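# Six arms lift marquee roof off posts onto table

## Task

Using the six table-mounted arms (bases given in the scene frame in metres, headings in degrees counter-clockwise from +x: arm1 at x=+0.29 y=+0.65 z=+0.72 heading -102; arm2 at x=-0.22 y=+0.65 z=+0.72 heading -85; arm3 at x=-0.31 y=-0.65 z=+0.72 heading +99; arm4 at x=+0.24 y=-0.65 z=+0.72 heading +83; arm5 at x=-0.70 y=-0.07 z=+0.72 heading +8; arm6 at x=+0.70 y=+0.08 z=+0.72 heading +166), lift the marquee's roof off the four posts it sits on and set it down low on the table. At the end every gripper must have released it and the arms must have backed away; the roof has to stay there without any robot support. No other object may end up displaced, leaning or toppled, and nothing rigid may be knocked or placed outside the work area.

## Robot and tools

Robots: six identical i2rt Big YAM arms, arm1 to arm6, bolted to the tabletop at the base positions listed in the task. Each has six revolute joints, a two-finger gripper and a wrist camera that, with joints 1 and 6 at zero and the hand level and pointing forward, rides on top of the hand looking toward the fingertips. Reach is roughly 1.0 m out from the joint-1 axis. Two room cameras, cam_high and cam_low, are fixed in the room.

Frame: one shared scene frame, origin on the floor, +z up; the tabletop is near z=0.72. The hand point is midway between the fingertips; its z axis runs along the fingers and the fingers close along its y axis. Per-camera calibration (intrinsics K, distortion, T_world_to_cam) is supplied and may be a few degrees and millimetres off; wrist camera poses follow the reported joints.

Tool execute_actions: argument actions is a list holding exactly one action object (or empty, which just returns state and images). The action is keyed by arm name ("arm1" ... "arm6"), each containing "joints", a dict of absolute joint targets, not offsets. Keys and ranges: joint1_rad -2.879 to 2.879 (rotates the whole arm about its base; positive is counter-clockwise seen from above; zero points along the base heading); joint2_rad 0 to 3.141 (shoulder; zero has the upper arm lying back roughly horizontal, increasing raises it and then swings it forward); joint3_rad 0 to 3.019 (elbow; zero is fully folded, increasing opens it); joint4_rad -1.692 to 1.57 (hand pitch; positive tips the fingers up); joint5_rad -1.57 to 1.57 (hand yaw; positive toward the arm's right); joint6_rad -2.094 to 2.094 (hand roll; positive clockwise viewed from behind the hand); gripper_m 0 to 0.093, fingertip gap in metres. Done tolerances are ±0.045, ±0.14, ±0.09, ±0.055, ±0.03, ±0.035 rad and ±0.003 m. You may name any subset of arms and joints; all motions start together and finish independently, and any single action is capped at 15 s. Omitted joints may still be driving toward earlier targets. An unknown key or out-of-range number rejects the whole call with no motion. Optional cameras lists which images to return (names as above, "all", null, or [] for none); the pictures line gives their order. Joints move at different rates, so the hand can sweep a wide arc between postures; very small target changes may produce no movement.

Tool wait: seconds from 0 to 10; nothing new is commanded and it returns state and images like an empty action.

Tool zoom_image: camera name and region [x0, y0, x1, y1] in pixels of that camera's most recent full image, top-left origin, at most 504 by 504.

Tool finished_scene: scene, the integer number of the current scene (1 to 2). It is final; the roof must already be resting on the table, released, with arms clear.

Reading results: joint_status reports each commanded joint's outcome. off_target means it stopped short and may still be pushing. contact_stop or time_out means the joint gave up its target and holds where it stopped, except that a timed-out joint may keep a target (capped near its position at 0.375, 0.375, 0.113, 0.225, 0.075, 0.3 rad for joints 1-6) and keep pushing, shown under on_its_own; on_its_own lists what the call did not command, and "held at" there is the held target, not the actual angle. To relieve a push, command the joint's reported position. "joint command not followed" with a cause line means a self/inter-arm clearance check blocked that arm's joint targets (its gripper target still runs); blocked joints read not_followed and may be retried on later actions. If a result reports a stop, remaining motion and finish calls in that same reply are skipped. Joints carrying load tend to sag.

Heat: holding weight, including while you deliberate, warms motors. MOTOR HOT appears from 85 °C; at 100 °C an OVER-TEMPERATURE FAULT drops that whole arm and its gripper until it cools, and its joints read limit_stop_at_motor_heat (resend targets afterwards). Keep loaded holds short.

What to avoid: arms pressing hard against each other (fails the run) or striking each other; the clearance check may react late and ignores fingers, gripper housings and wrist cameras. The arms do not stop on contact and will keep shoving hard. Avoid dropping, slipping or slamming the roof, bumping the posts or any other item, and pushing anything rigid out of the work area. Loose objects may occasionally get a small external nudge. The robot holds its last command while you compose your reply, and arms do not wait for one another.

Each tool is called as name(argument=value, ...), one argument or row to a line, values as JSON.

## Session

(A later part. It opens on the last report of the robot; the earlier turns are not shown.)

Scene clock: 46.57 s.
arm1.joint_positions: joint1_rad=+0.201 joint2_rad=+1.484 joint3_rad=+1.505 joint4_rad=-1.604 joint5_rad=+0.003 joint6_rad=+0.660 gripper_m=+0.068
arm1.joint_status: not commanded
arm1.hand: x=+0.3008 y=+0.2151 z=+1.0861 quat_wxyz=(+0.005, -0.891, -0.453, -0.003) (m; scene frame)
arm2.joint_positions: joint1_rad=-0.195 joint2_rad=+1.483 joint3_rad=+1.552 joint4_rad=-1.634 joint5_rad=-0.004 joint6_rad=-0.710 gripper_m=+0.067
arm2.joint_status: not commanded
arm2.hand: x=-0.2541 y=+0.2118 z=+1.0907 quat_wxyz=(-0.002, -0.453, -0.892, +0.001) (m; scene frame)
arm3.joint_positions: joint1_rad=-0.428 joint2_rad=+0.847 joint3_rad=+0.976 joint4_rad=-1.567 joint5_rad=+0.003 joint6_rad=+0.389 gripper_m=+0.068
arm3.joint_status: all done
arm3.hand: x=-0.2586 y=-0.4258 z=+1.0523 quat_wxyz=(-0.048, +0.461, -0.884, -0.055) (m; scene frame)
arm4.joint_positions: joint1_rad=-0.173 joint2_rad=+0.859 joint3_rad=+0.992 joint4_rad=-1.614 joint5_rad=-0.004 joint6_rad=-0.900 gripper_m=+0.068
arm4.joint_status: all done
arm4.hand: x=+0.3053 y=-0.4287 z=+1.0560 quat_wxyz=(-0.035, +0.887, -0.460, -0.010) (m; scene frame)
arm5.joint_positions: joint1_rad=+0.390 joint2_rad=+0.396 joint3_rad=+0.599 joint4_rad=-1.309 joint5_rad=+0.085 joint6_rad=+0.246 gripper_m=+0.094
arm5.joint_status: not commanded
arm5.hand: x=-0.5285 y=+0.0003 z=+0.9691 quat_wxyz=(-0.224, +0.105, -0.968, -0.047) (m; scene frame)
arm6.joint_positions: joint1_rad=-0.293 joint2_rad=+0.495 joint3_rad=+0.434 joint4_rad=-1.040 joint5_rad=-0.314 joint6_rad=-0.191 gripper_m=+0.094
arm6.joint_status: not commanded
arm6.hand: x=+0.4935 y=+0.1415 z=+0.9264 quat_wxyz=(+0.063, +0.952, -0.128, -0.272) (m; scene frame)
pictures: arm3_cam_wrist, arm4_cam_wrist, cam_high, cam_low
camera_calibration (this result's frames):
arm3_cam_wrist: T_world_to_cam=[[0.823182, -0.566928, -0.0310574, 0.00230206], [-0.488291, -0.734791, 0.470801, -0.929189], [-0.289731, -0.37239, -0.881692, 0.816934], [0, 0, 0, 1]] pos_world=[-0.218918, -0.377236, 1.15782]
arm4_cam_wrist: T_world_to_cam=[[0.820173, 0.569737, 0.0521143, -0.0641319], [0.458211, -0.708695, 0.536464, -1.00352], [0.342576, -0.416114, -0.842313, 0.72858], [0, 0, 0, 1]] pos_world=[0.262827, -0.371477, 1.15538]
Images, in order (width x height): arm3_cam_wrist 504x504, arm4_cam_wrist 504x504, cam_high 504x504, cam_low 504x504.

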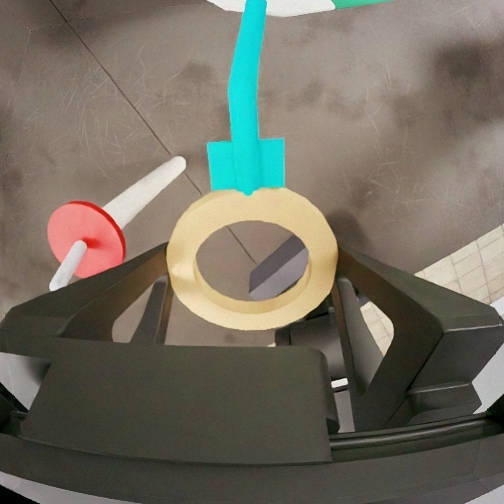

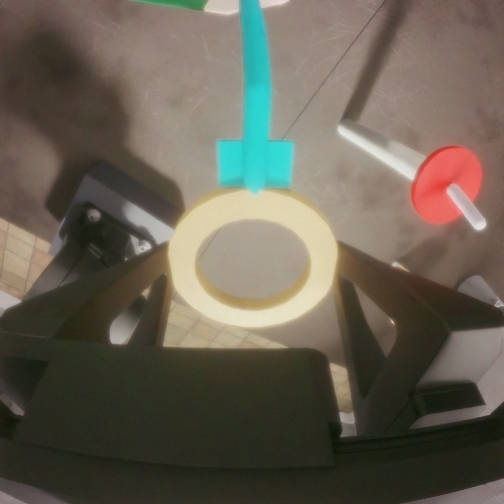

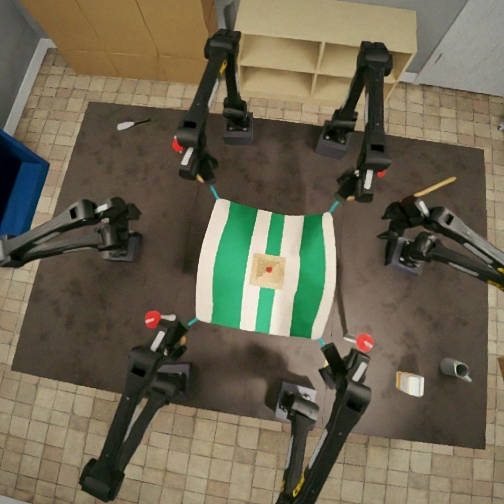

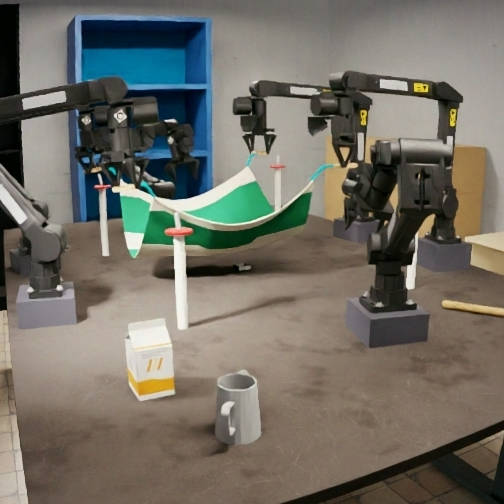

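execute_actions(
  actions=[
    {"arm1": {"joints": {"joint2_rad": 1.60, "joint3_rad": 1.316, "joint4_rad": -1.265}}, "arm2": {"joints": {"joint2_rad": 1.595, "joint3_rad": 1.342, "joint4_rad": -1.30}}, "arm3": {"joints": {"joint2_rad": 0.928, "joint3_rad": 0.909, "joint4_rad": -1.545}}, "arm4": {"joints": {"joint2_rad": 0.915, "joint3_rad": 0.899, "joint4_rad": -1.545}}},
  ],
  cameras=["cam_high", "cam_low"],
)

Scene clock: 54.07 s.
arm1.joint_positions: joint1_rad=+0.201 joint2_rad=+1.608 joint3_rad=+1.302 joint4_rad=-1.275 joint5_rad=+0.003 joint6_rad=+0.659 gripper_m=+0.068
arm1.joint_status: all done
arm1.hand: x=+0.3024 y=+0.1851 z=+0.9554 quat_wxyz=(+0.004, -0.891, -0.454, -0.003) (m; scene frame)
arm2.joint_positions: joint1_rad=-0.195 joint2_rad=+1.614 joint3_rad=+1.326 joint4_rad=-1.315 joint5_rad=-0.004 joint6_rad=-0.710 gripper_m=+0.067
arm2.joint_status: all done
arm2.hand: x=-0.2561 y=+0.1870 z=+0.9483 quat_wxyz=(+0.006, -0.453, -0.892, -0.017) (m; scene frame)
arm3.joint_positions: joint1_rad=-0.428 joint2_rad=+0.938 joint3_rad=+0.915 joint4_rad=-1.561 joint5_rad=+0.003 joint6_rad=+0.388 gripper_m=+0.068
arm3.joint_status: all done
arm3.hand: x=-0.2590 y=-0.4275 z=+1.0089 quat_wxyz=(-0.001, +0.463, -0.886, +0.001) (m; scene frame)
arm4.joint_positions: joint1_rad=-0.173 joint2_rad=+0.921 joint3_rad=+0.901 joint4_rad=-1.561 joint5_rad=-0.004 joint6_rad=-0.899 gripper_m=+0.068
arm4.joint_status: all done
arm4.hand: x=+0.3049 y=-0.4297 z=+1.0083 quat_wxyz=(+0.014, +0.888, -0.460, -0.001) (m; scene frame)
arm5.joint_positions: joint1_rad=+0.390 joint2_rad=+0.396 joint3_rad=+0.599 joint4_rad=-1.309 joint5_rad=+0.085 joint6_rad=+0.246 gripper_m=+0.094
arm5.joint_status: not commanded
arm5.hand: x=-0.5285 y=+0.0003 z=+0.9691 quat_wxyz=(-0.224, +0.105, -0.968, -0.047) (m; scene frame)
arm6.joint_positions: joint1_rad=-0.293 joint2_rad=+0.495 joint3_rad=+0.434 joint4_rad=-1.040 joint5_rad=-0.314 joint6_rad=-0.191 gripper_m=+0.094
arm6.joint_status: not commanded
arm6.hand: x=+0.4935 y=+0.1415 z=+0.9264 quat_wxyz=(+0.063, +0.952, -0.128, -0.272) (m; scene frame)
pictures: cam_high, cam_low
Images, in order (width x height): cam_high 504x504, cam_low 504x504.

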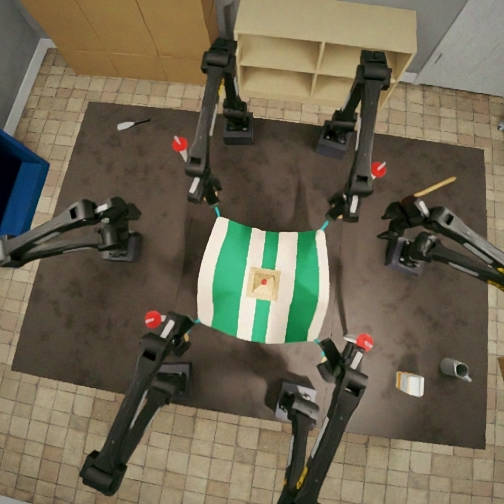

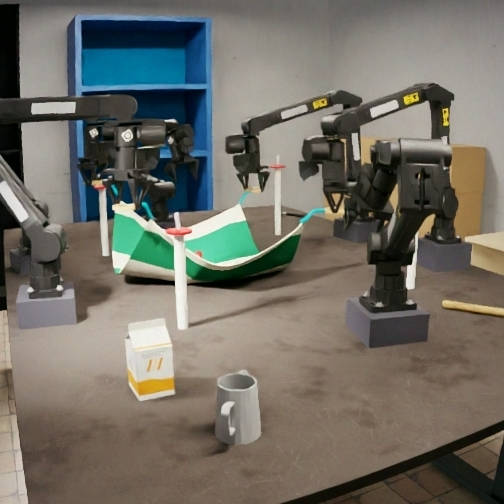

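execute_actions(
  actions=[
    {"arm1": {"joints": {"joint2_rad": 1.625, "joint3_rad": 1.03, "joint4_rad": -0.80, "joint6_rad": 0.25}}, "arm2": {"joints": {"joint2_rad": 1.61, "joint3_rad": 1.05, "joint4_rad": -0.83, "joint6_rad": -0.30}}, "arm3": {"joints": {"joint2_rad": 0.995, "joint3_rad": 0.52, "joint4_rad": -0.94, "joint6_rad": 0.2}}, "arm4": {"joints": {"joint1_rad": -0.24, "joint2_rad": 0.995, "joint3_rad": 0.52, "joint4_rad": -0.94, "joint6_rad": -0.70}}},
  ],
  cameras=["arm1_cam_wrist", "arm2_cam_wrist", "arm3_cam_wrist", "arm4_cam_wrist", "cam_high", "cam_low"],
)

Scene clock: 61.67 s.
arm1.joint_positions: joint1_rad=+0.201 joint2_rad=+1.630 joint3_rad=+1.025 joint4_rad=-0.813 joint5_rad=+0.003 joint6_rad=+0.260 gripper_m=+0.068
arm1.joint_status: all done
arm1.hand: x=+0.3028 y=+0.1870 z=+0.8541 quat_wxyz=(-0.062, -0.781, -0.619, +0.045) (m; scene frame)
arm2.joint_positions: joint1_rad=-0.195 joint2_rad=+1.614 joint3_rad=+1.044 joint4_rad=-0.849 joint5_rad=-0.004 joint6_rad=-0.311 gripper_m=+0.067
arm2.joint_status: all done
arm2.hand: x=-0.2563 y=+0.1863 z=+0.8537 quat_wxyz=(-0.043, -0.619, -0.782, +0.061) (m; scene frame)
arm3.joint_positions: joint1_rad=-0.428 joint2_rad=+0.996 joint3_rad=+0.528 joint4_rad=-0.961 joint5_rad=+0.003 joint6_rad=+0.208 gripper_m=+0.068
arm3.joint_status: all done
arm3.hand: x=-0.2549 y=-0.4087 z=+0.8572 quat_wxyz=(-0.056, +0.539, -0.839, -0.053) (m; scene frame)
arm4.joint_positions: joint1_rad=-0.233 joint2_rad=+0.997 joint3_rad=+0.526 joint4_rad=-0.959 joint5_rad=-0.004 joint6_rad=-0.709 gripper_m=+0.068
arm4.joint_status: all done
arm4.hand: x=+0.3242 y=-0.4156 z=+0.8569 quat_wxyz=(-0.059, +0.822, -0.566, -0.018) (m; scene frame)
arm5.joint_positions: joint1_rad=+0.390 joint2_rad=+0.396 joint3_rad=+0.599 joint4_rad=-1.309 joint5_rad=+0.085 joint6_rad=+0.246 gripper_m=+0.094
arm5.joint_status: not commanded
arm5.hand: x=-0.5285 y=+0.0003 z=+0.9691 quat_wxyz=(-0.224, +0.105, -0.968, -0.047) (m; scene frame)
arm6.joint_positions: joint1_rad=-0.293 joint2_rad=+0.495 joint3_rad=+0.434 joint4_rad=-1.040 joint5_rad=-0.314 joint6_rad=-0.191 gripper_m=+0.094
arm6.joint_status: not commanded
arm6.hand: x=+0.4935 y=+0.1415 z=+0.9264 quat_wxyz=(+0.063, +0.952, -0.128, -0.272) (m; scene frame)
pictures: arm1_cam_wrist, arm2_cam_wrist, arm3_cam_wrist, arm4_cam_wrist, cam_high, cam_low
camera_calibration (this result's frames):
arm1_cam_wrist: T_world_to_cam=[[-0.973341, 0.22622, -0.0378482, 0.288428], [0.183714, 0.867725, 0.461847, -0.606802], [0.137321, 0.442581, -0.886152, 0.75345], [0, 0, 0, 1]] pos_world=[0.288752, 0.127826, 0.958837]
arm2_cam_wrist: T_world_to_cam=[[-0.973529, -0.223504, 0.0478178, -0.246217], [-0.175336, 0.864503, 0.471055, -0.605599], [-0.146621, 0.450201, -0.880807, 0.750616], [0, 0, 0, 1]] pos_world=[-0.235826, 0.130583, 0.958191]
arm3_cam_wrist: T_world_to_cam=[[0.911416, -0.411418, -0.00746558, 0.0687302], [-0.362757, -0.811917, 0.457382, -0.811021], [-0.194236, -0.414157, -0.889239, 0.666132], [0, 0, 0, 1]] pos_world=[-0.227458, -0.354322, 0.96381]
arm4_cam_wrist: T_world_to_cam=[[0.935272, 0.34593, 0.0748293, -0.226492], [0.266217, -0.826903, 0.495338, -0.847649], [0.233229, -0.443355, -0.865471, 0.603775], [0, 0, 0, 1]] pos_world=[0.296672, -0.354887, 0.959371]
Images, in order (width x height): arm1_cam_wrist 504x504, arm2_cam_wrist 504x504, arm3_cam_wrist 504x504, arm4_cam_wrist 504x504, cam_high 504x504, cam_low 504x504.

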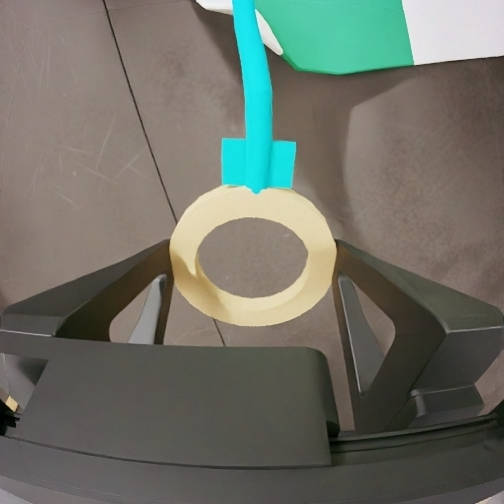

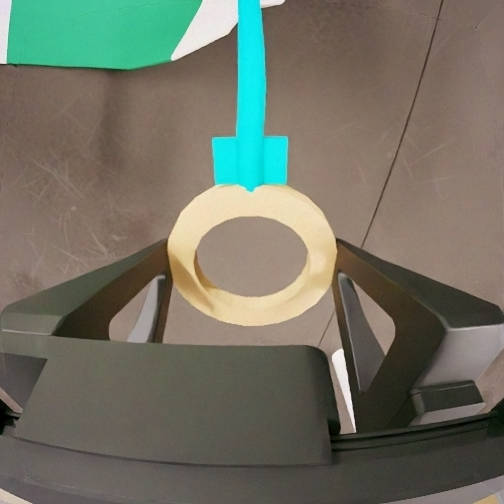

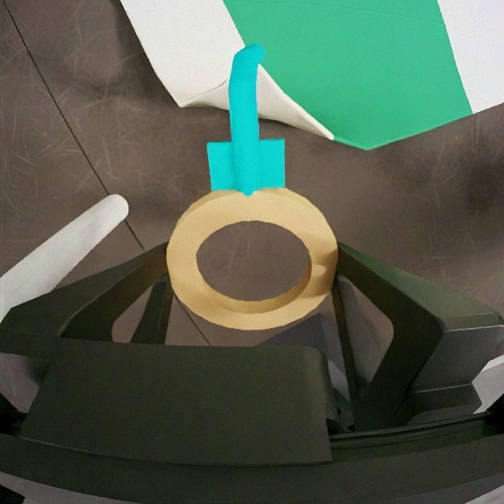

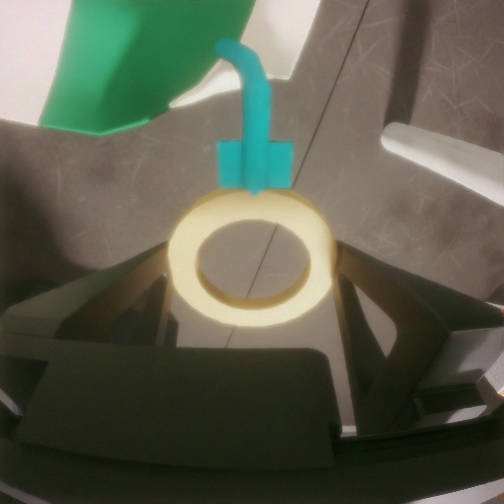

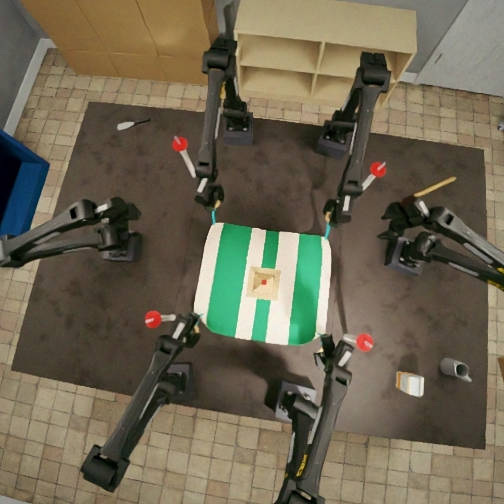

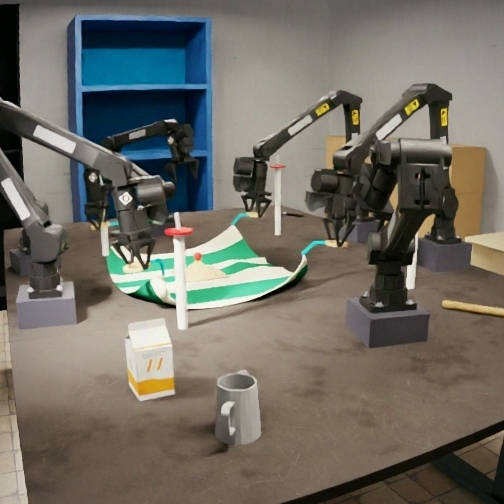

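execute_actions(
  actions=[
    {"arm1": {"joints": {"joint2_rad": 1.768, "joint3_rad": 0.857, "joint4_rad": -0.63, "joint6_rad": 0.10}}, "arm2": {"joints": {"joint2_rad": 1.735, "joint3_rad": 0.866, "joint4_rad": -0.664, "joint6_rad": -0.18}}, "arm3": {"joints": {"joint2_rad": 1.26, "joint3_rad": 0.318, "joint4_rad": -0.612}}, "arm4": {"joints": {"joint2_rad": 1.293, "joint3_rad": 0.344, "joint4_rad": -0.604}}},
  ],
  cameras=["arm1_cam_wrist", "arm2_cam_wrist", "arm3_cam_wrist", "arm4_cam_wrist", "cam_high", "cam_low"],
)

Scene clock: 65.27 s.
arm1.joint_positions: joint1_rad=+0.201 joint2_rad=+1.777 joint3_rad=+0.843 joint4_rad=-0.641 joint5_rad=+0.003 joint6_rad=+0.110 gripper_m=+0.068
arm1.joint_status: all done
arm1.hand: x=+0.3011 y=+0.2584 z=+0.7443 quat_wxyz=(+0.001, -0.735, -0.678, -0.002) (m; scene frame)
arm2.joint_positions: joint1_rad=-0.195 joint2_rad=+1.748 joint3_rad=+0.850 joint4_rad=-0.680 joint5_rad=-0.004 joint6_rad=-0.191 gripper_m=+0.067
arm2.joint_status: all done
arm2.hand: x=-0.2506 y=+0.2597 z=+0.7436 quat_wxyz=(+0.002, -0.666, -0.746, -0.005) (m; scene frame)
arm3.joint_positions: joint1_rad=-0.428 joint2_rad=+1.266 joint3_rad=+0.316 joint4_rad=-0.631 joint5_rad=+0.003 joint6_rad=+0.208 gripper_m=+0.068
arm3.joint_status: all done
arm3.hand: x=-0.2668 y=-0.4616 z=+0.7426 quat_wxyz=(-0.002, +0.541, -0.841, +0.000) (m; scene frame)
arm4.joint_positions: joint1_rad=-0.233 joint2_rad=+1.294 joint3_rad=+0.341 joint4_rad=-0.621 joint5_rad=-0.004 joint6_rad=-0.708 gripper_m=+0.068
arm4.joint_status: all done
arm4.hand: x=+0.3086 y=-0.4585 z=+0.7452 quat_wxyz=(+0.010, +0.823, -0.568, +0.000) (m; scene frame)
arm5.joint_positions: joint1_rad=+0.390 joint2_rad=+0.396 joint3_rad=+0.599 joint4_rad=-1.309 joint5_rad=+0.085 joint6_rad=+0.246 gripper_m=+0.094
arm5.joint_status: not commanded
arm5.hand: x=-0.5285 y=+0.0003 z=+0.9691 quat_wxyz=(-0.224, +0.105, -0.968, -0.047) (m; scene frame)
arm6.joint_positions: joint1_rad=-0.293 joint2_rad=+0.495 joint3_rad=+0.434 joint4_rad=-1.040 joint5_rad=-0.314 joint6_rad=-0.191 gripper_m=+0.094
arm6.joint_status: not commanded
arm6.hand: x=+0.4935 y=+0.1415 z=+0.9264 quat_wxyz=(+0.063, +0.952, -0.128, -0.272) (m; scene frame)
pictures: arm1_cam_wrist, arm2_cam_wrist, arm3_cam_wrist, arm4_cam_wrist, cam_high, cam_low
camera_calibration (this result's frames):
arm1_cam_wrist: T_world_to_cam=[[-0.996796, 0.0799634, 0.00171388, 0.281913], [0.0655678, 0.8047, 0.59005, -0.661341], [0.0458033, 0.588273, -0.807365, 0.556101], [0, 0, 0, 1]] pos_world=[0.298901, 0.182499, 0.838718]
arm2_cam_wrist: T_world_to_cam=[[-0.994024, -0.109164, 0.000704441, -0.218822], [-0.0868671, 0.79487, 0.600529, -0.672231], [-0.0661159, 0.596879, -0.799603, 0.5432], [0, 0, 0, 1]] pos_world=[-0.239995, 0.186225, 0.838193]
arm3_cam_wrist: T_world_to_cam=[[0.911883, -0.409787, 0.0233133, 0.0349918], [-0.345046, -0.734579, 0.58424, -0.859661], [-0.222289, -0.540803, -0.811246, 0.416067], [0, 0, 0, 1]] pos_world=[-0.236044, -0.39214, 0.838965]
arm4_cam_wrist: T_world_to_cam=[[0.936841, 0.349294, -0.0179474, -0.118507], [0.29224, -0.753563, 0.588845, -0.867759], [0.192155, -0.556899, -0.808047, 0.40963], [0, 0, 0, 1]] pos_world=[0.285904, -0.384394, 0.839849]
Images, in order (width x height): arm1_cam_wrist 504x504, arm2_cam_wrist 504x504, arm3_cam_wrist 504x504, arm4_cam_wrist 504x504, cam_high 504x504, cam_low 504x504.

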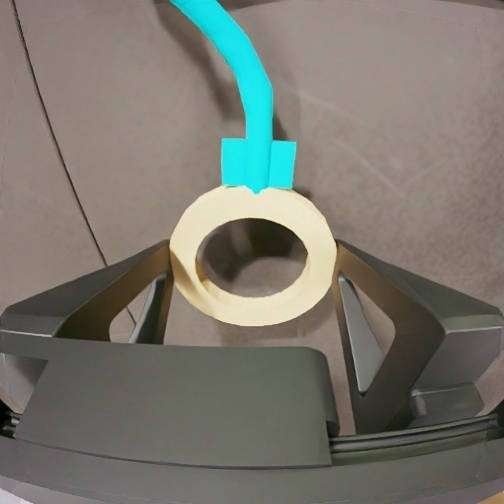

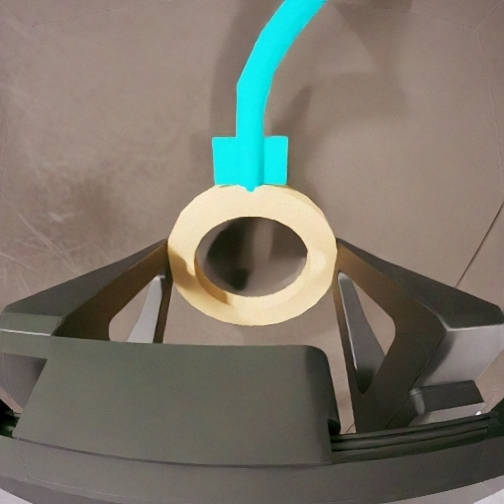

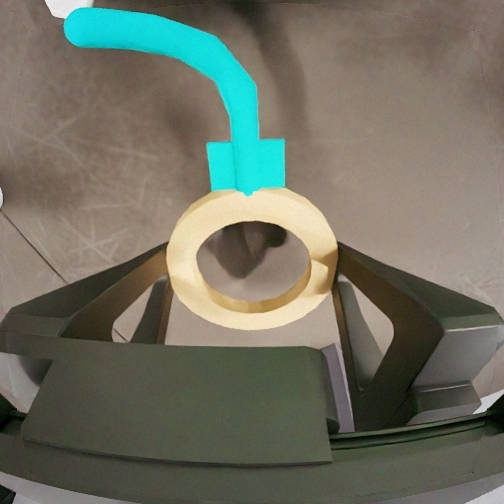

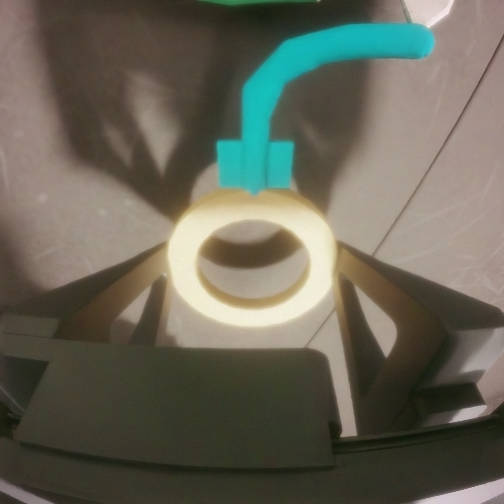

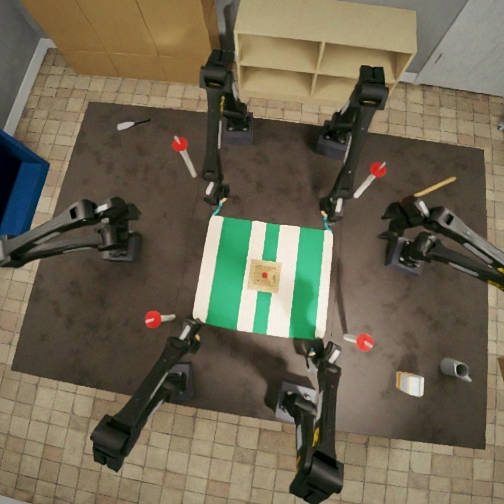

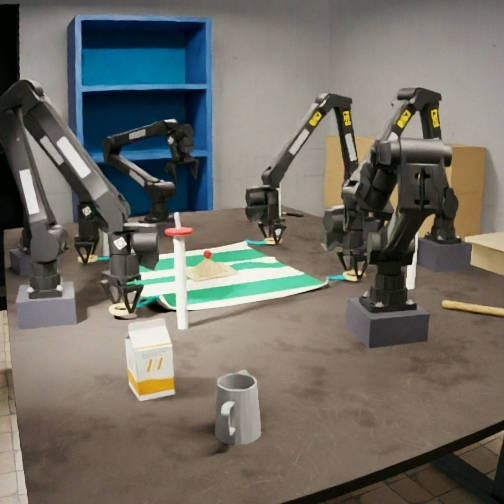

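zoom_image(
  camera="cam_low",
  region=[80, 250, 200, 330],
)

zoom_image(
  camera="cam_low",
  region=[230, 210, 390, 300],
)

Region (80, 250, 200, 330) of cam_low's 504x504 image, scaled by 4.200, with more detail than that image has.

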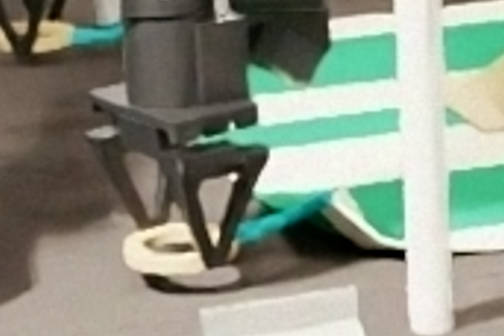

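Region (230, 210, 390, 300) of cam_low's 504x504 image, scaled by 3.150, with more detail than that image has; it fills the top 284 rows of this view, and the rest is white.

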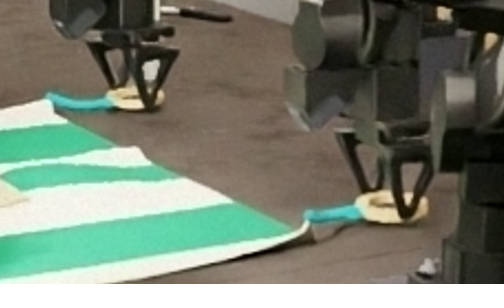

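execute_actions(
  actions=[
    {"arm1": {"joints": {"joint2_rad": 1.792}}, "arm2": {"joints": {"joint2_rad": 1.760}}, "arm3": {"joints": {"joint2_rad": 1.295, "joint4_rad": -0.585}}, "arm4": {"joints": {"joint2_rad": 1.335, "joint4_rad": -0.565}}},
  ],
  cameras=["cam_low"],
)

Scene clock: 67.47 s.
arm1.joint_positions: joint1_rad=+0.201 joint2_rad=+1.781 joint3_rad=+0.843 joint4_rad=-0.641 joint5_rad=+0.003 joint6_rad=+0.109 gripper_m=+0.068
arm1.joint_status: all done
arm1.hand: x=+0.3011 y=+0.2592 z=+0.7428 quat_wxyz=(+0.002, -0.735, -0.678, -0.003) (m; scene frame)
arm2.joint_positions: joint1_rad=-0.195 joint2_rad=+1.748 joint3_rad=+0.850 joint4_rad=-0.680 joint5_rad=-0.004 joint6_rad=-0.190 gripper_m=+0.067
arm2.joint_status: all done
arm2.hand: x=-0.2506 y=+0.2597 z=+0.7436 quat_wxyz=(+0.002, -0.666, -0.746, -0.005) (m; scene frame)
arm3.joint_positions: joint1_rad=-0.428 joint2_rad=+1.286 joint3_rad=+0.316 joint4_rad=-0.605 joint5_rad=+0.003 joint6_rad=+0.208 gripper_m=+0.068
arm3.joint_status: all done
arm3.hand: x=-0.2662 y=-0.4587 z=+0.7392 quat_wxyz=(-0.004, +0.541, -0.841, -0.002) (m; scene frame)
arm4.joint_positions: joint1_rad=-0.233 joint2_rad=+1.327 joint3_rad=+0.341 joint4_rad=-0.582 joint5_rad=-0.004 joint6_rad=-0.708 gripper_m=+0.068
arm4.joint_status: all done
arm4.hand: x=+0.3098 y=-0.4550 z=+0.7391 quat_wxyz=(+0.007, +0.823, -0.568, -0.001) (m; scene frame)
arm5.joint_positions: joint1_rad=+0.390 joint2_rad=+0.396 joint3_rad=+0.599 joint4_rad=-1.309 joint5_rad=+0.085 joint6_rad=+0.246 gripper_m=+0.094
arm5.joint_status: not commanded
arm5.hand: x=-0.5285 y=+0.0003 z=+0.9691 quat_wxyz=(-0.224, +0.105, -0.968, -0.047) (m; scene frame)
arm6.joint_positions: joint1_rad=-0.293 joint2_rad=+0.495 joint3_rad=+0.434 joint4_rad=-1.040 joint5_rad=-0.314 joint6_rad=-0.191 gripper_m=+0.094
arm6.joint_status: not commanded
arm6.hand: x=+0.4935 y=+0.1415 z=+0.9264 quat_wxyz=(+0.063, +0.952, -0.128, -0.272) (m; scene frame)
pictures: cam_low
Images, in order (width x height): cam_low 504x504.

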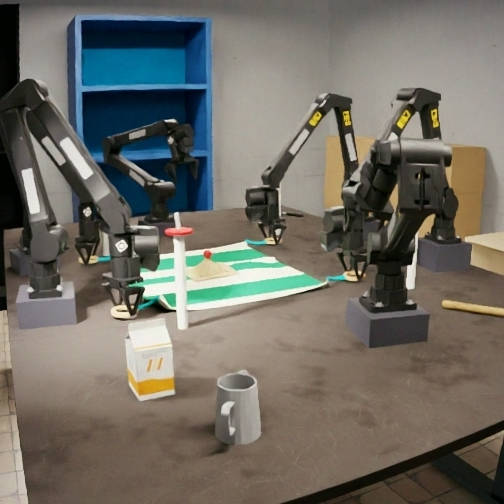

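execute_actions(
  actions=[
    {"arm1": {"joints": {"joint2_rad": 1.803}}, "arm2": {"joints": {"joint2_rad": 1.773}}},
  ],
  cameras=[],
)

Scene clock: 68.73 s.
arm1.joint_positions: joint1_rad=+0.201 joint2_rad=+1.794 joint3_rad=+0.843 joint4_rad=-0.641 joint5_rad=+0.003 joint6_rad=+0.109 gripper_m=+0.068
arm1.joint_status: all done
arm1.hand: x=+0.3010 y=+0.2618 z=+0.7380 quat_wxyz=(+0.007, -0.735, -0.678, -0.007) (m; scene frame)
arm2.joint_positions: joint1_rad=-0.195 joint2_rad=+1.756 joint3_rad=+0.850 joint4_rad=-0.680 joint5_rad=-0.004 joint6_rad=-0.190 gripper_m=+0.067
arm2.joint_status: all done
arm2.hand: x=-0.2505 y=+0.2611 z=+0.7408 quat_wxyz=(+0.004, -0.666, -0.746, -0.008) (m; scene frame)
arm3.joint_positions: joint1_rad=-0.428 joint2_rad=+1.286 joint3_rad=+0.316 joint4_rad=-0.605 joint5_rad=+0.003 joint6_rad=+0.208 gripper_m=+0.068
arm3.joint_status: not commanded
arm3.hand: x=-0.2662 y=-0.4587 z=+0.7392 quat_wxyz=(-0.004, +0.541, -0.841, -0.002) (m; scene frame)
arm4.joint_positions: joint1_rad=-0.233 joint2_rad=+1.327 joint3_rad=+0.341 joint4_rad=-0.582 joint5_rad=-0.004 joint6_rad=-0.708 gripper_m=+0.068
arm4.joint_status: not commanded
arm4.hand: x=+0.3098 y=-0.4550 z=+0.7391 quat_wxyz=(+0.007, +0.823, -0.568, -0.001) (m; scene frame)
arm5.joint_positions: joint1_rad=+0.390 joint2_rad=+0.396 joint3_rad=+0.599 joint4_rad=-1.309 joint5_rad=+0.085 joint6_rad=+0.246 gripper_m=+0.094
arm5.joint_status: not commanded
arm5.hand: x=-0.5285 y=+0.0003 z=+0.9691 quat_wxyz=(-0.224, +0.105, -0.968, -0.047) (m; scene frame)
arm6.joint_positions: joint1_rad=-0.293 joint2_rad=+0.495 joint3_rad=+0.434 joint4_rad=-1.040 joint5_rad=-0.314 joint6_rad=-0.191 gripper_m=+0.094
arm6.joint_status: not commanded
arm6.hand: x=+0.4935 y=+0.1415 z=+0.9264 quat_wxyz=(+0.063, +0.952, -0.128, -0.272) (m; scene frame)
pictures: none
No camera images: the call's "cameras" was empty. Leave "cameras" out to get every camera's image.

execute_actions(
  actions=[
    {"arm1": {"joints": {"gripper_m": 0.09}}, "arm2": {"joints": {"gripper_m": 0.09}}, "arm3": {"joints": {"gripper_m": 0.09}}, "arm4": {"joints": {"gripper_m": 0.09}}},
  ],
  cameras=["arm1_cam_wrist", "arm2_cam_wrist", "arm3_cam_wrist", "arm4_cam_wrist", "cam_low"],
)

Scene clock: 69.47 s.
arm1.joint_positions: joint1_rad=+0.201 joint2_rad=+1.794 joint3_rad=+0.843 joint4_rad=-0.641 joint5_rad=+0.003 joint6_rad=+0.109 gripper_m=+0.090
arm1.joint_status: all done
arm1.hand: x=+0.3010 y=+0.2618 z=+0.7380 quat_wxyz=(+0.007, -0.735, -0.678, -0.007) (m; scene frame)
arm2.joint_positions: joint1_rad=-0.195 joint2_rad=+1.756 joint3_rad=+0.850 joint4_rad=-0.680 joint5_rad=-0.004 joint6_rad=-0.190 gripper_m=+0.090
arm2.joint_status: all done
arm2.hand: x=-0.2505 y=+0.2611 z=+0.7408 quat_wxyz=(+0.004, -0.667, -0.745, -0.008) (m; scene frame)
arm3.joint_positions: joint1_rad=-0.428 joint2_rad=+1.286 joint3_rad=+0.316 joint4_rad=-0.605 joint5_rad=+0.003 joint6_rad=+0.208 gripper_m=+0.090
arm3.joint_status: all done
arm3.hand: x=-0.2662 y=-0.4587 z=+0.7392 quat_wxyz=(-0.004, +0.541, -0.841, -0.002) (m; scene frame)
arm4.joint_positions: joint1_rad=-0.233 joint2_rad=+1.327 joint3_rad=+0.341 joint4_rad=-0.582 joint5_rad=-0.004 joint6_rad=-0.708 gripper_m=+0.090
arm4.joint_status: all done
arm4.hand: x=+0.3098 y=-0.4550 z=+0.7391 quat_wxyz=(+0.007, +0.823, -0.568, -0.001) (m; scene frame)
arm5.joint_positions: joint1_rad=+0.390 joint2_rad=+0.396 joint3_rad=+0.599 joint4_rad=-1.309 joint5_rad=+0.085 joint6_rad=+0.246 gripper_m=+0.094
arm5.joint_status: not commanded
arm5.hand: x=-0.5285 y=+0.0003 z=+0.9691 quat_wxyz=(-0.224, +0.105, -0.968, -0.047) (m; scene frame)
arm6.joint_positions: joint1_rad=-0.293 joint2_rad=+0.495 joint3_rad=+0.434 joint4_rad=-1.040 joint5_rad=-0.314 joint6_rad=-0.191 gripper_m=+0.094
arm6.joint_status: not commanded
arm6.hand: x=+0.4935 y=+0.1415 z=+0.9264 quat_wxyz=(+0.063, +0.952, -0.128, -0.272) (m; scene frame)
pictures: arm1_cam_wrist, arm2_cam_wrist, arm3_cam_wrist, arm4_cam_wrist, cam_low
camera_calibration (this result's frames):
arm1_cam_wrist: T_world_to_cam=[[-0.996832, 0.0794606, 0.00359199, 0.280333], [0.0655067, 0.794488, 0.603737, -0.667762], [0.0451195, 0.602059, -0.797176, 0.538068], [0, 0, 0, 1]] pos_world=[0.29891, 0.184305, 0.83108]
arm2_cam_wrist: T_world_to_cam=[[-0.994107, -0.108399, -0.000707551, -0.217732], [-0.086612, 0.790345, 0.606509, -0.674844], [-0.0651856, 0.602996, -0.795076, 0.535396], [0, 0, 0, 1]] pos_world=[-0.239998, 0.186916, 0.834826]
arm3_cam_wrist: T_world_to_cam=[[0.911849, -0.409935, 0.0220107, 0.036565], [-0.345873, -0.738259, 0.57909, -0.853372], [-0.22114, -0.535656, -0.814966, 0.420435], [0, 0, 0, 1]] pos_world=[-0.235526, -0.389812, 0.836015]
arm4_cam_wrist: T_world_to_cam=[[0.937011, 0.349018, -0.0140039, -0.124074], [0.29073, -0.757046, 0.585113, -0.860229], [0.193614, -0.552329, -0.810831, 0.410009], [0, 0, 0, 1]] pos_world=[0.28697, -0.381469, 0.834042]
Images, in order (width x height): arm1_cam_wrist 504x504, arm2_cam_wrist 504x504, arm3_cam_wrist 504x504, arm4_cam_wrist 504x504, cam_low 504x504.

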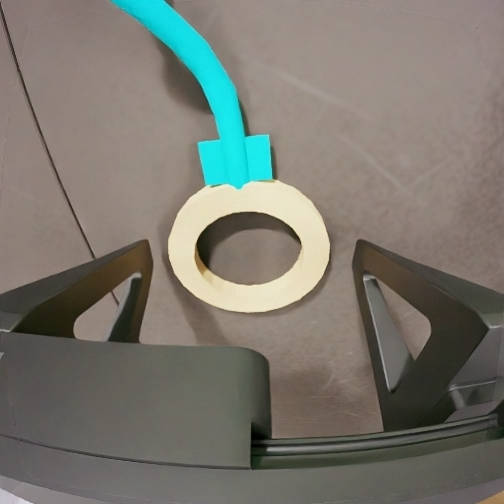

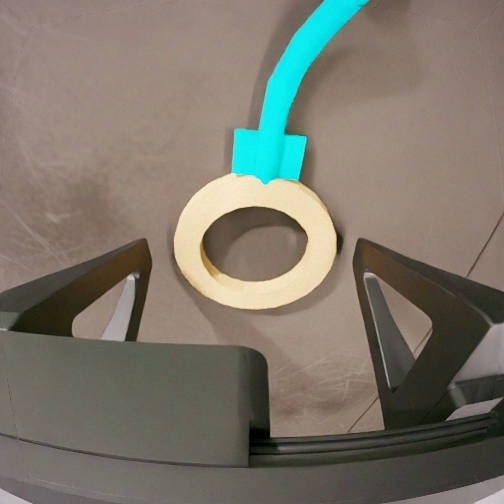

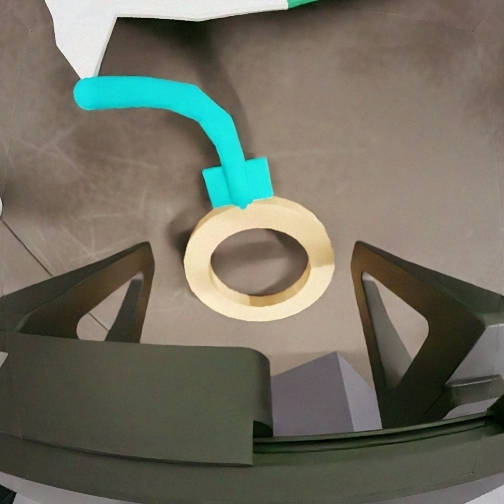

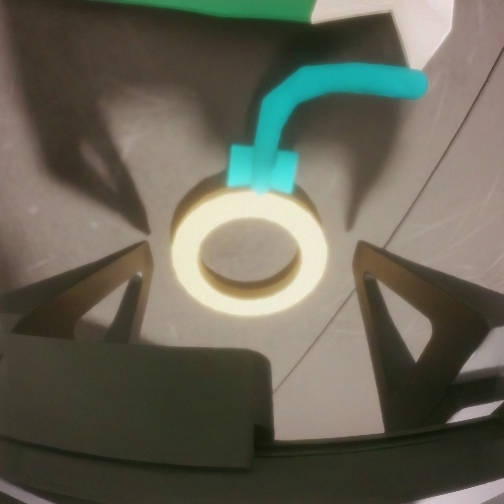

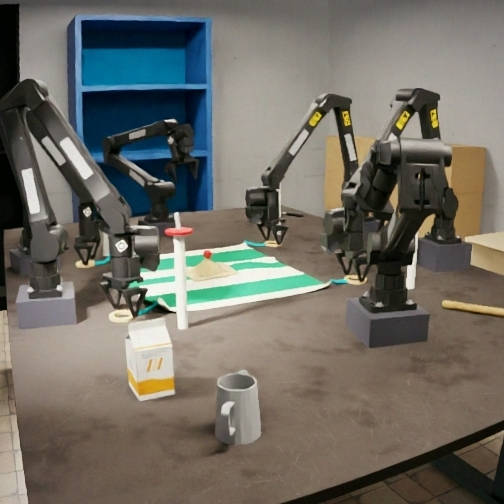

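execute_actions(
  actions=[
    {"arm1": {"joints": {"joint2_rad": 1.0, "joint4_rad": -1.35}}, "arm2": {"joints": {"joint2_rad": 1.0, "joint4_rad": -1.35}}, "arm3": {"joints": {"joint1_rad": -0.55, "joint2_rad": 0.70, "joint3_rad": 0.76, "joint4_rad": -1.2}}, "arm4": {"joints": {"joint1_rad": 0.0, "joint2_rad": 0.70, "joint3_rad": 0.76, "joint4_rad": -1.2}}},
  ],
)

Scene clock: 72.73 s.
arm1.joint_positions: joint1_rad=+0.201 joint2_rad=+0.996 joint3_rad=+0.843 joint4_rad=-1.340 joint5_rad=+0.003 joint6_rad=+0.109 gripper_m=+0.090
arm1.joint_status: all done
arm1.hand: x=+0.2963 y=+0.3809 z=+0.9918 quat_wxyz=(-0.030, -0.734, -0.678, +0.025) (m; scene frame)
arm2.joint_positions: joint1_rad=-0.195 joint2_rad=+1.002 joint3_rad=+0.850 joint4_rad=-1.335 joint5_rad=-0.004 joint6_rad=-0.190 gripper_m=+0.090
arm2.joint_status: all done
arm2.hand: x=-0.2412 y=+0.3770 z=+0.9808 quat_wxyz=(-0.026, -0.666, -0.745, +0.032) (m; scene frame)
arm3.joint_positions: joint1_rad=-0.545 joint2_rad=+0.692 joint3_rad=+0.731 joint4_rad=-1.181 joint5_rad=+0.002 joint6_rad=+0.208 gripper_m=+0.090
arm3.joint_status: all done
arm3.hand: x=-0.2245 y=-0.4099 z=+1.0036 quat_wxyz=(-0.165, +0.479, -0.850, -0.144) (m; scene frame)
arm4.joint_positions: joint1_rad=-0.006 joint2_rad=+0.692 joint3_rad=+0.731 joint4_rad=-1.184 joint5_rad=-0.003 joint6_rad=-0.708 gripper_m=+0.090
arm4.joint_status: all done
arm4.hand: x=+0.2717 y=-0.3917 z=+1.0038 quat_wxyz=(-0.188, +0.864, -0.461, -0.078) (m; scene frame)
arm5.joint_positions: joint1_rad=+0.390 joint2_rad=+0.396 joint3_rad=+0.599 joint4_rad=-1.309 joint5_rad=+0.085 joint6_rad=+0.246 gripper_m=+0.094
arm5.joint_status: not commanded
arm5.hand: x=-0.5285 y=+0.0003 z=+0.9691 quat_wxyz=(-0.224, +0.105, -0.968, -0.047) (m; scene frame)
arm6.joint_positions: joint1_rad=-0.293 joint2_rad=+0.495 joint3_rad=+0.434 joint4_rad=-1.040 joint5_rad=-0.314 joint6_rad=-0.191 gripper_m=+0.094
arm6.joint_status: not commanded
arm6.hand: x=+0.4935 y=+0.1415 z=+0.9264 quat_wxyz=(+0.063, +0.952, -0.128, -0.272) (m; scene frame)
pictures: arm1_cam_wrist, arm2_cam_wrist, arm3_cam_wrist, arm4_cam_wrist, arm5_cam_wrist, arm6_cam_wrist, cam_high, cam_low
camera_calibration (this result's frames):
arm1_cam_wrist: T_world_to_cam=[[-0.996791, 0.0797237, -0.00724061, 0.275869], [0.0641967, 0.850124, 0.522656, -0.855719], [0.0478235, 0.520513, -0.852513, 0.753965], [0, 0, 0, 1]] pos_world=[0.293861, 0.313024, 1.09201]
arm2_cam_wrist: T_world_to_cam=[[-0.994031, -0.107628, 0.0178605, -0.214215], [-0.0822421, 0.846783, 0.525542, -0.852006], [-0.0716871, 0.520937, -0.85058, 0.740718], [0, 0, 0, 1]] pos_world=[-0.229907, 0.312541, 1.08163]
arm3_cam_wrist: T_world_to_cam=[[0.86103, -0.50421, -0.0663262, 0.0512992], [-0.484831, -0.853224, 0.192219, -0.646135], [-0.15351, -0.133349, -0.979108, 1.01612], [0, 0, 0, 1]] pos_world=[-0.201453, -0.389934, 1.12249]
arm4_cam_wrist: T_world_to_cam=[[0.829459, 0.499204, 0.250586, -0.284307], [0.43177, -0.857636, 0.279346, -0.726891], [0.354363, -0.123511, -0.926915, 0.907809], [0, 0, 0, 1]] pos_world=[0.227977, -0.369357, 1.11576]
Images, in order (width x height): arm1_cam_wrist 504x504, arm2_cam_wrist 504x504, arm3_cam_wrist 504x504, arm4_cam_wrist 504x504, arm5_cam_wrist 504x504, arm6_cam_wrist 504x504, cam_high 504x504, cam_low 504x504.

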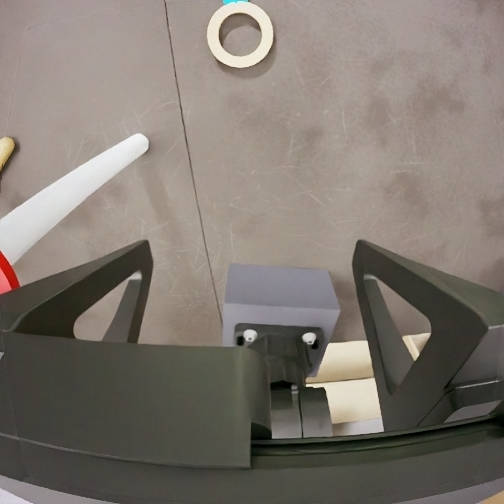

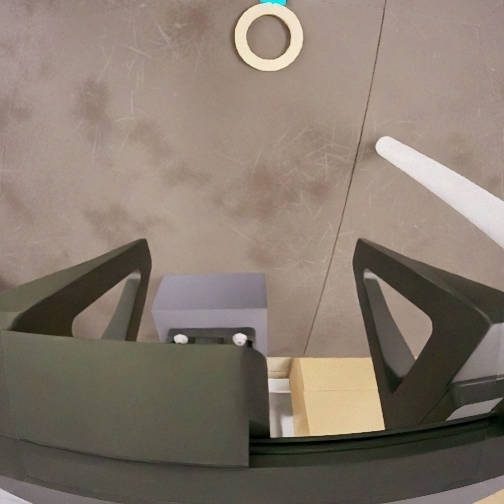

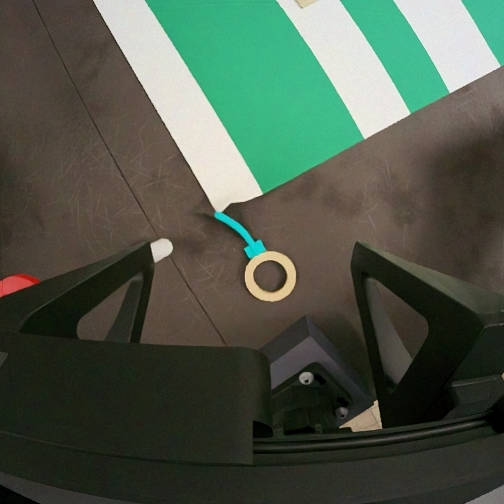

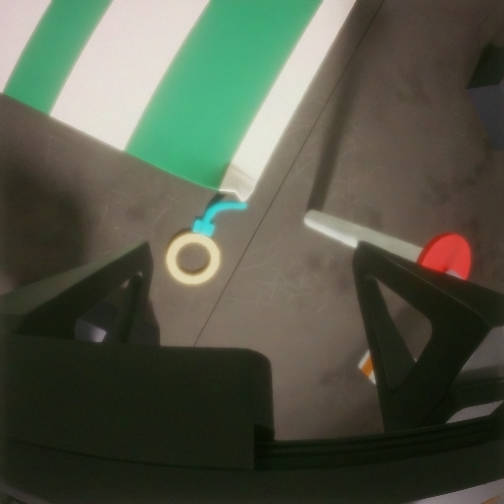

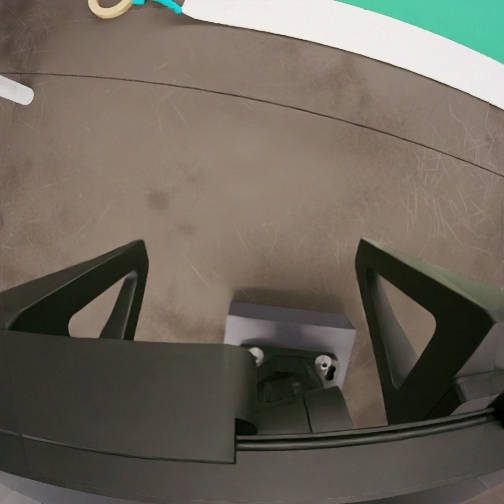

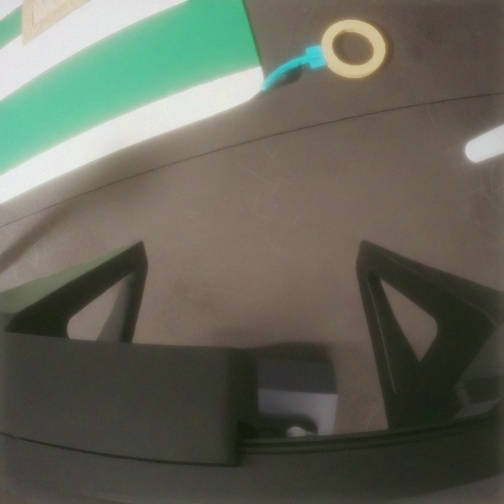

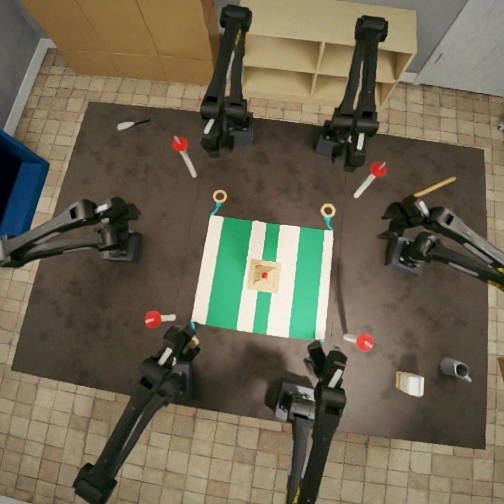

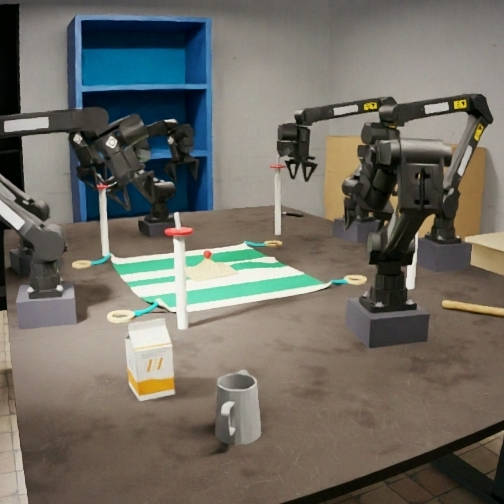

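The roof is lying flat on the table and all four rings are released. The posts are upright, the other objects look untouched, and the arms are clear.

finished_scene(
  scene=2,
)

The scene is finished: the task was done.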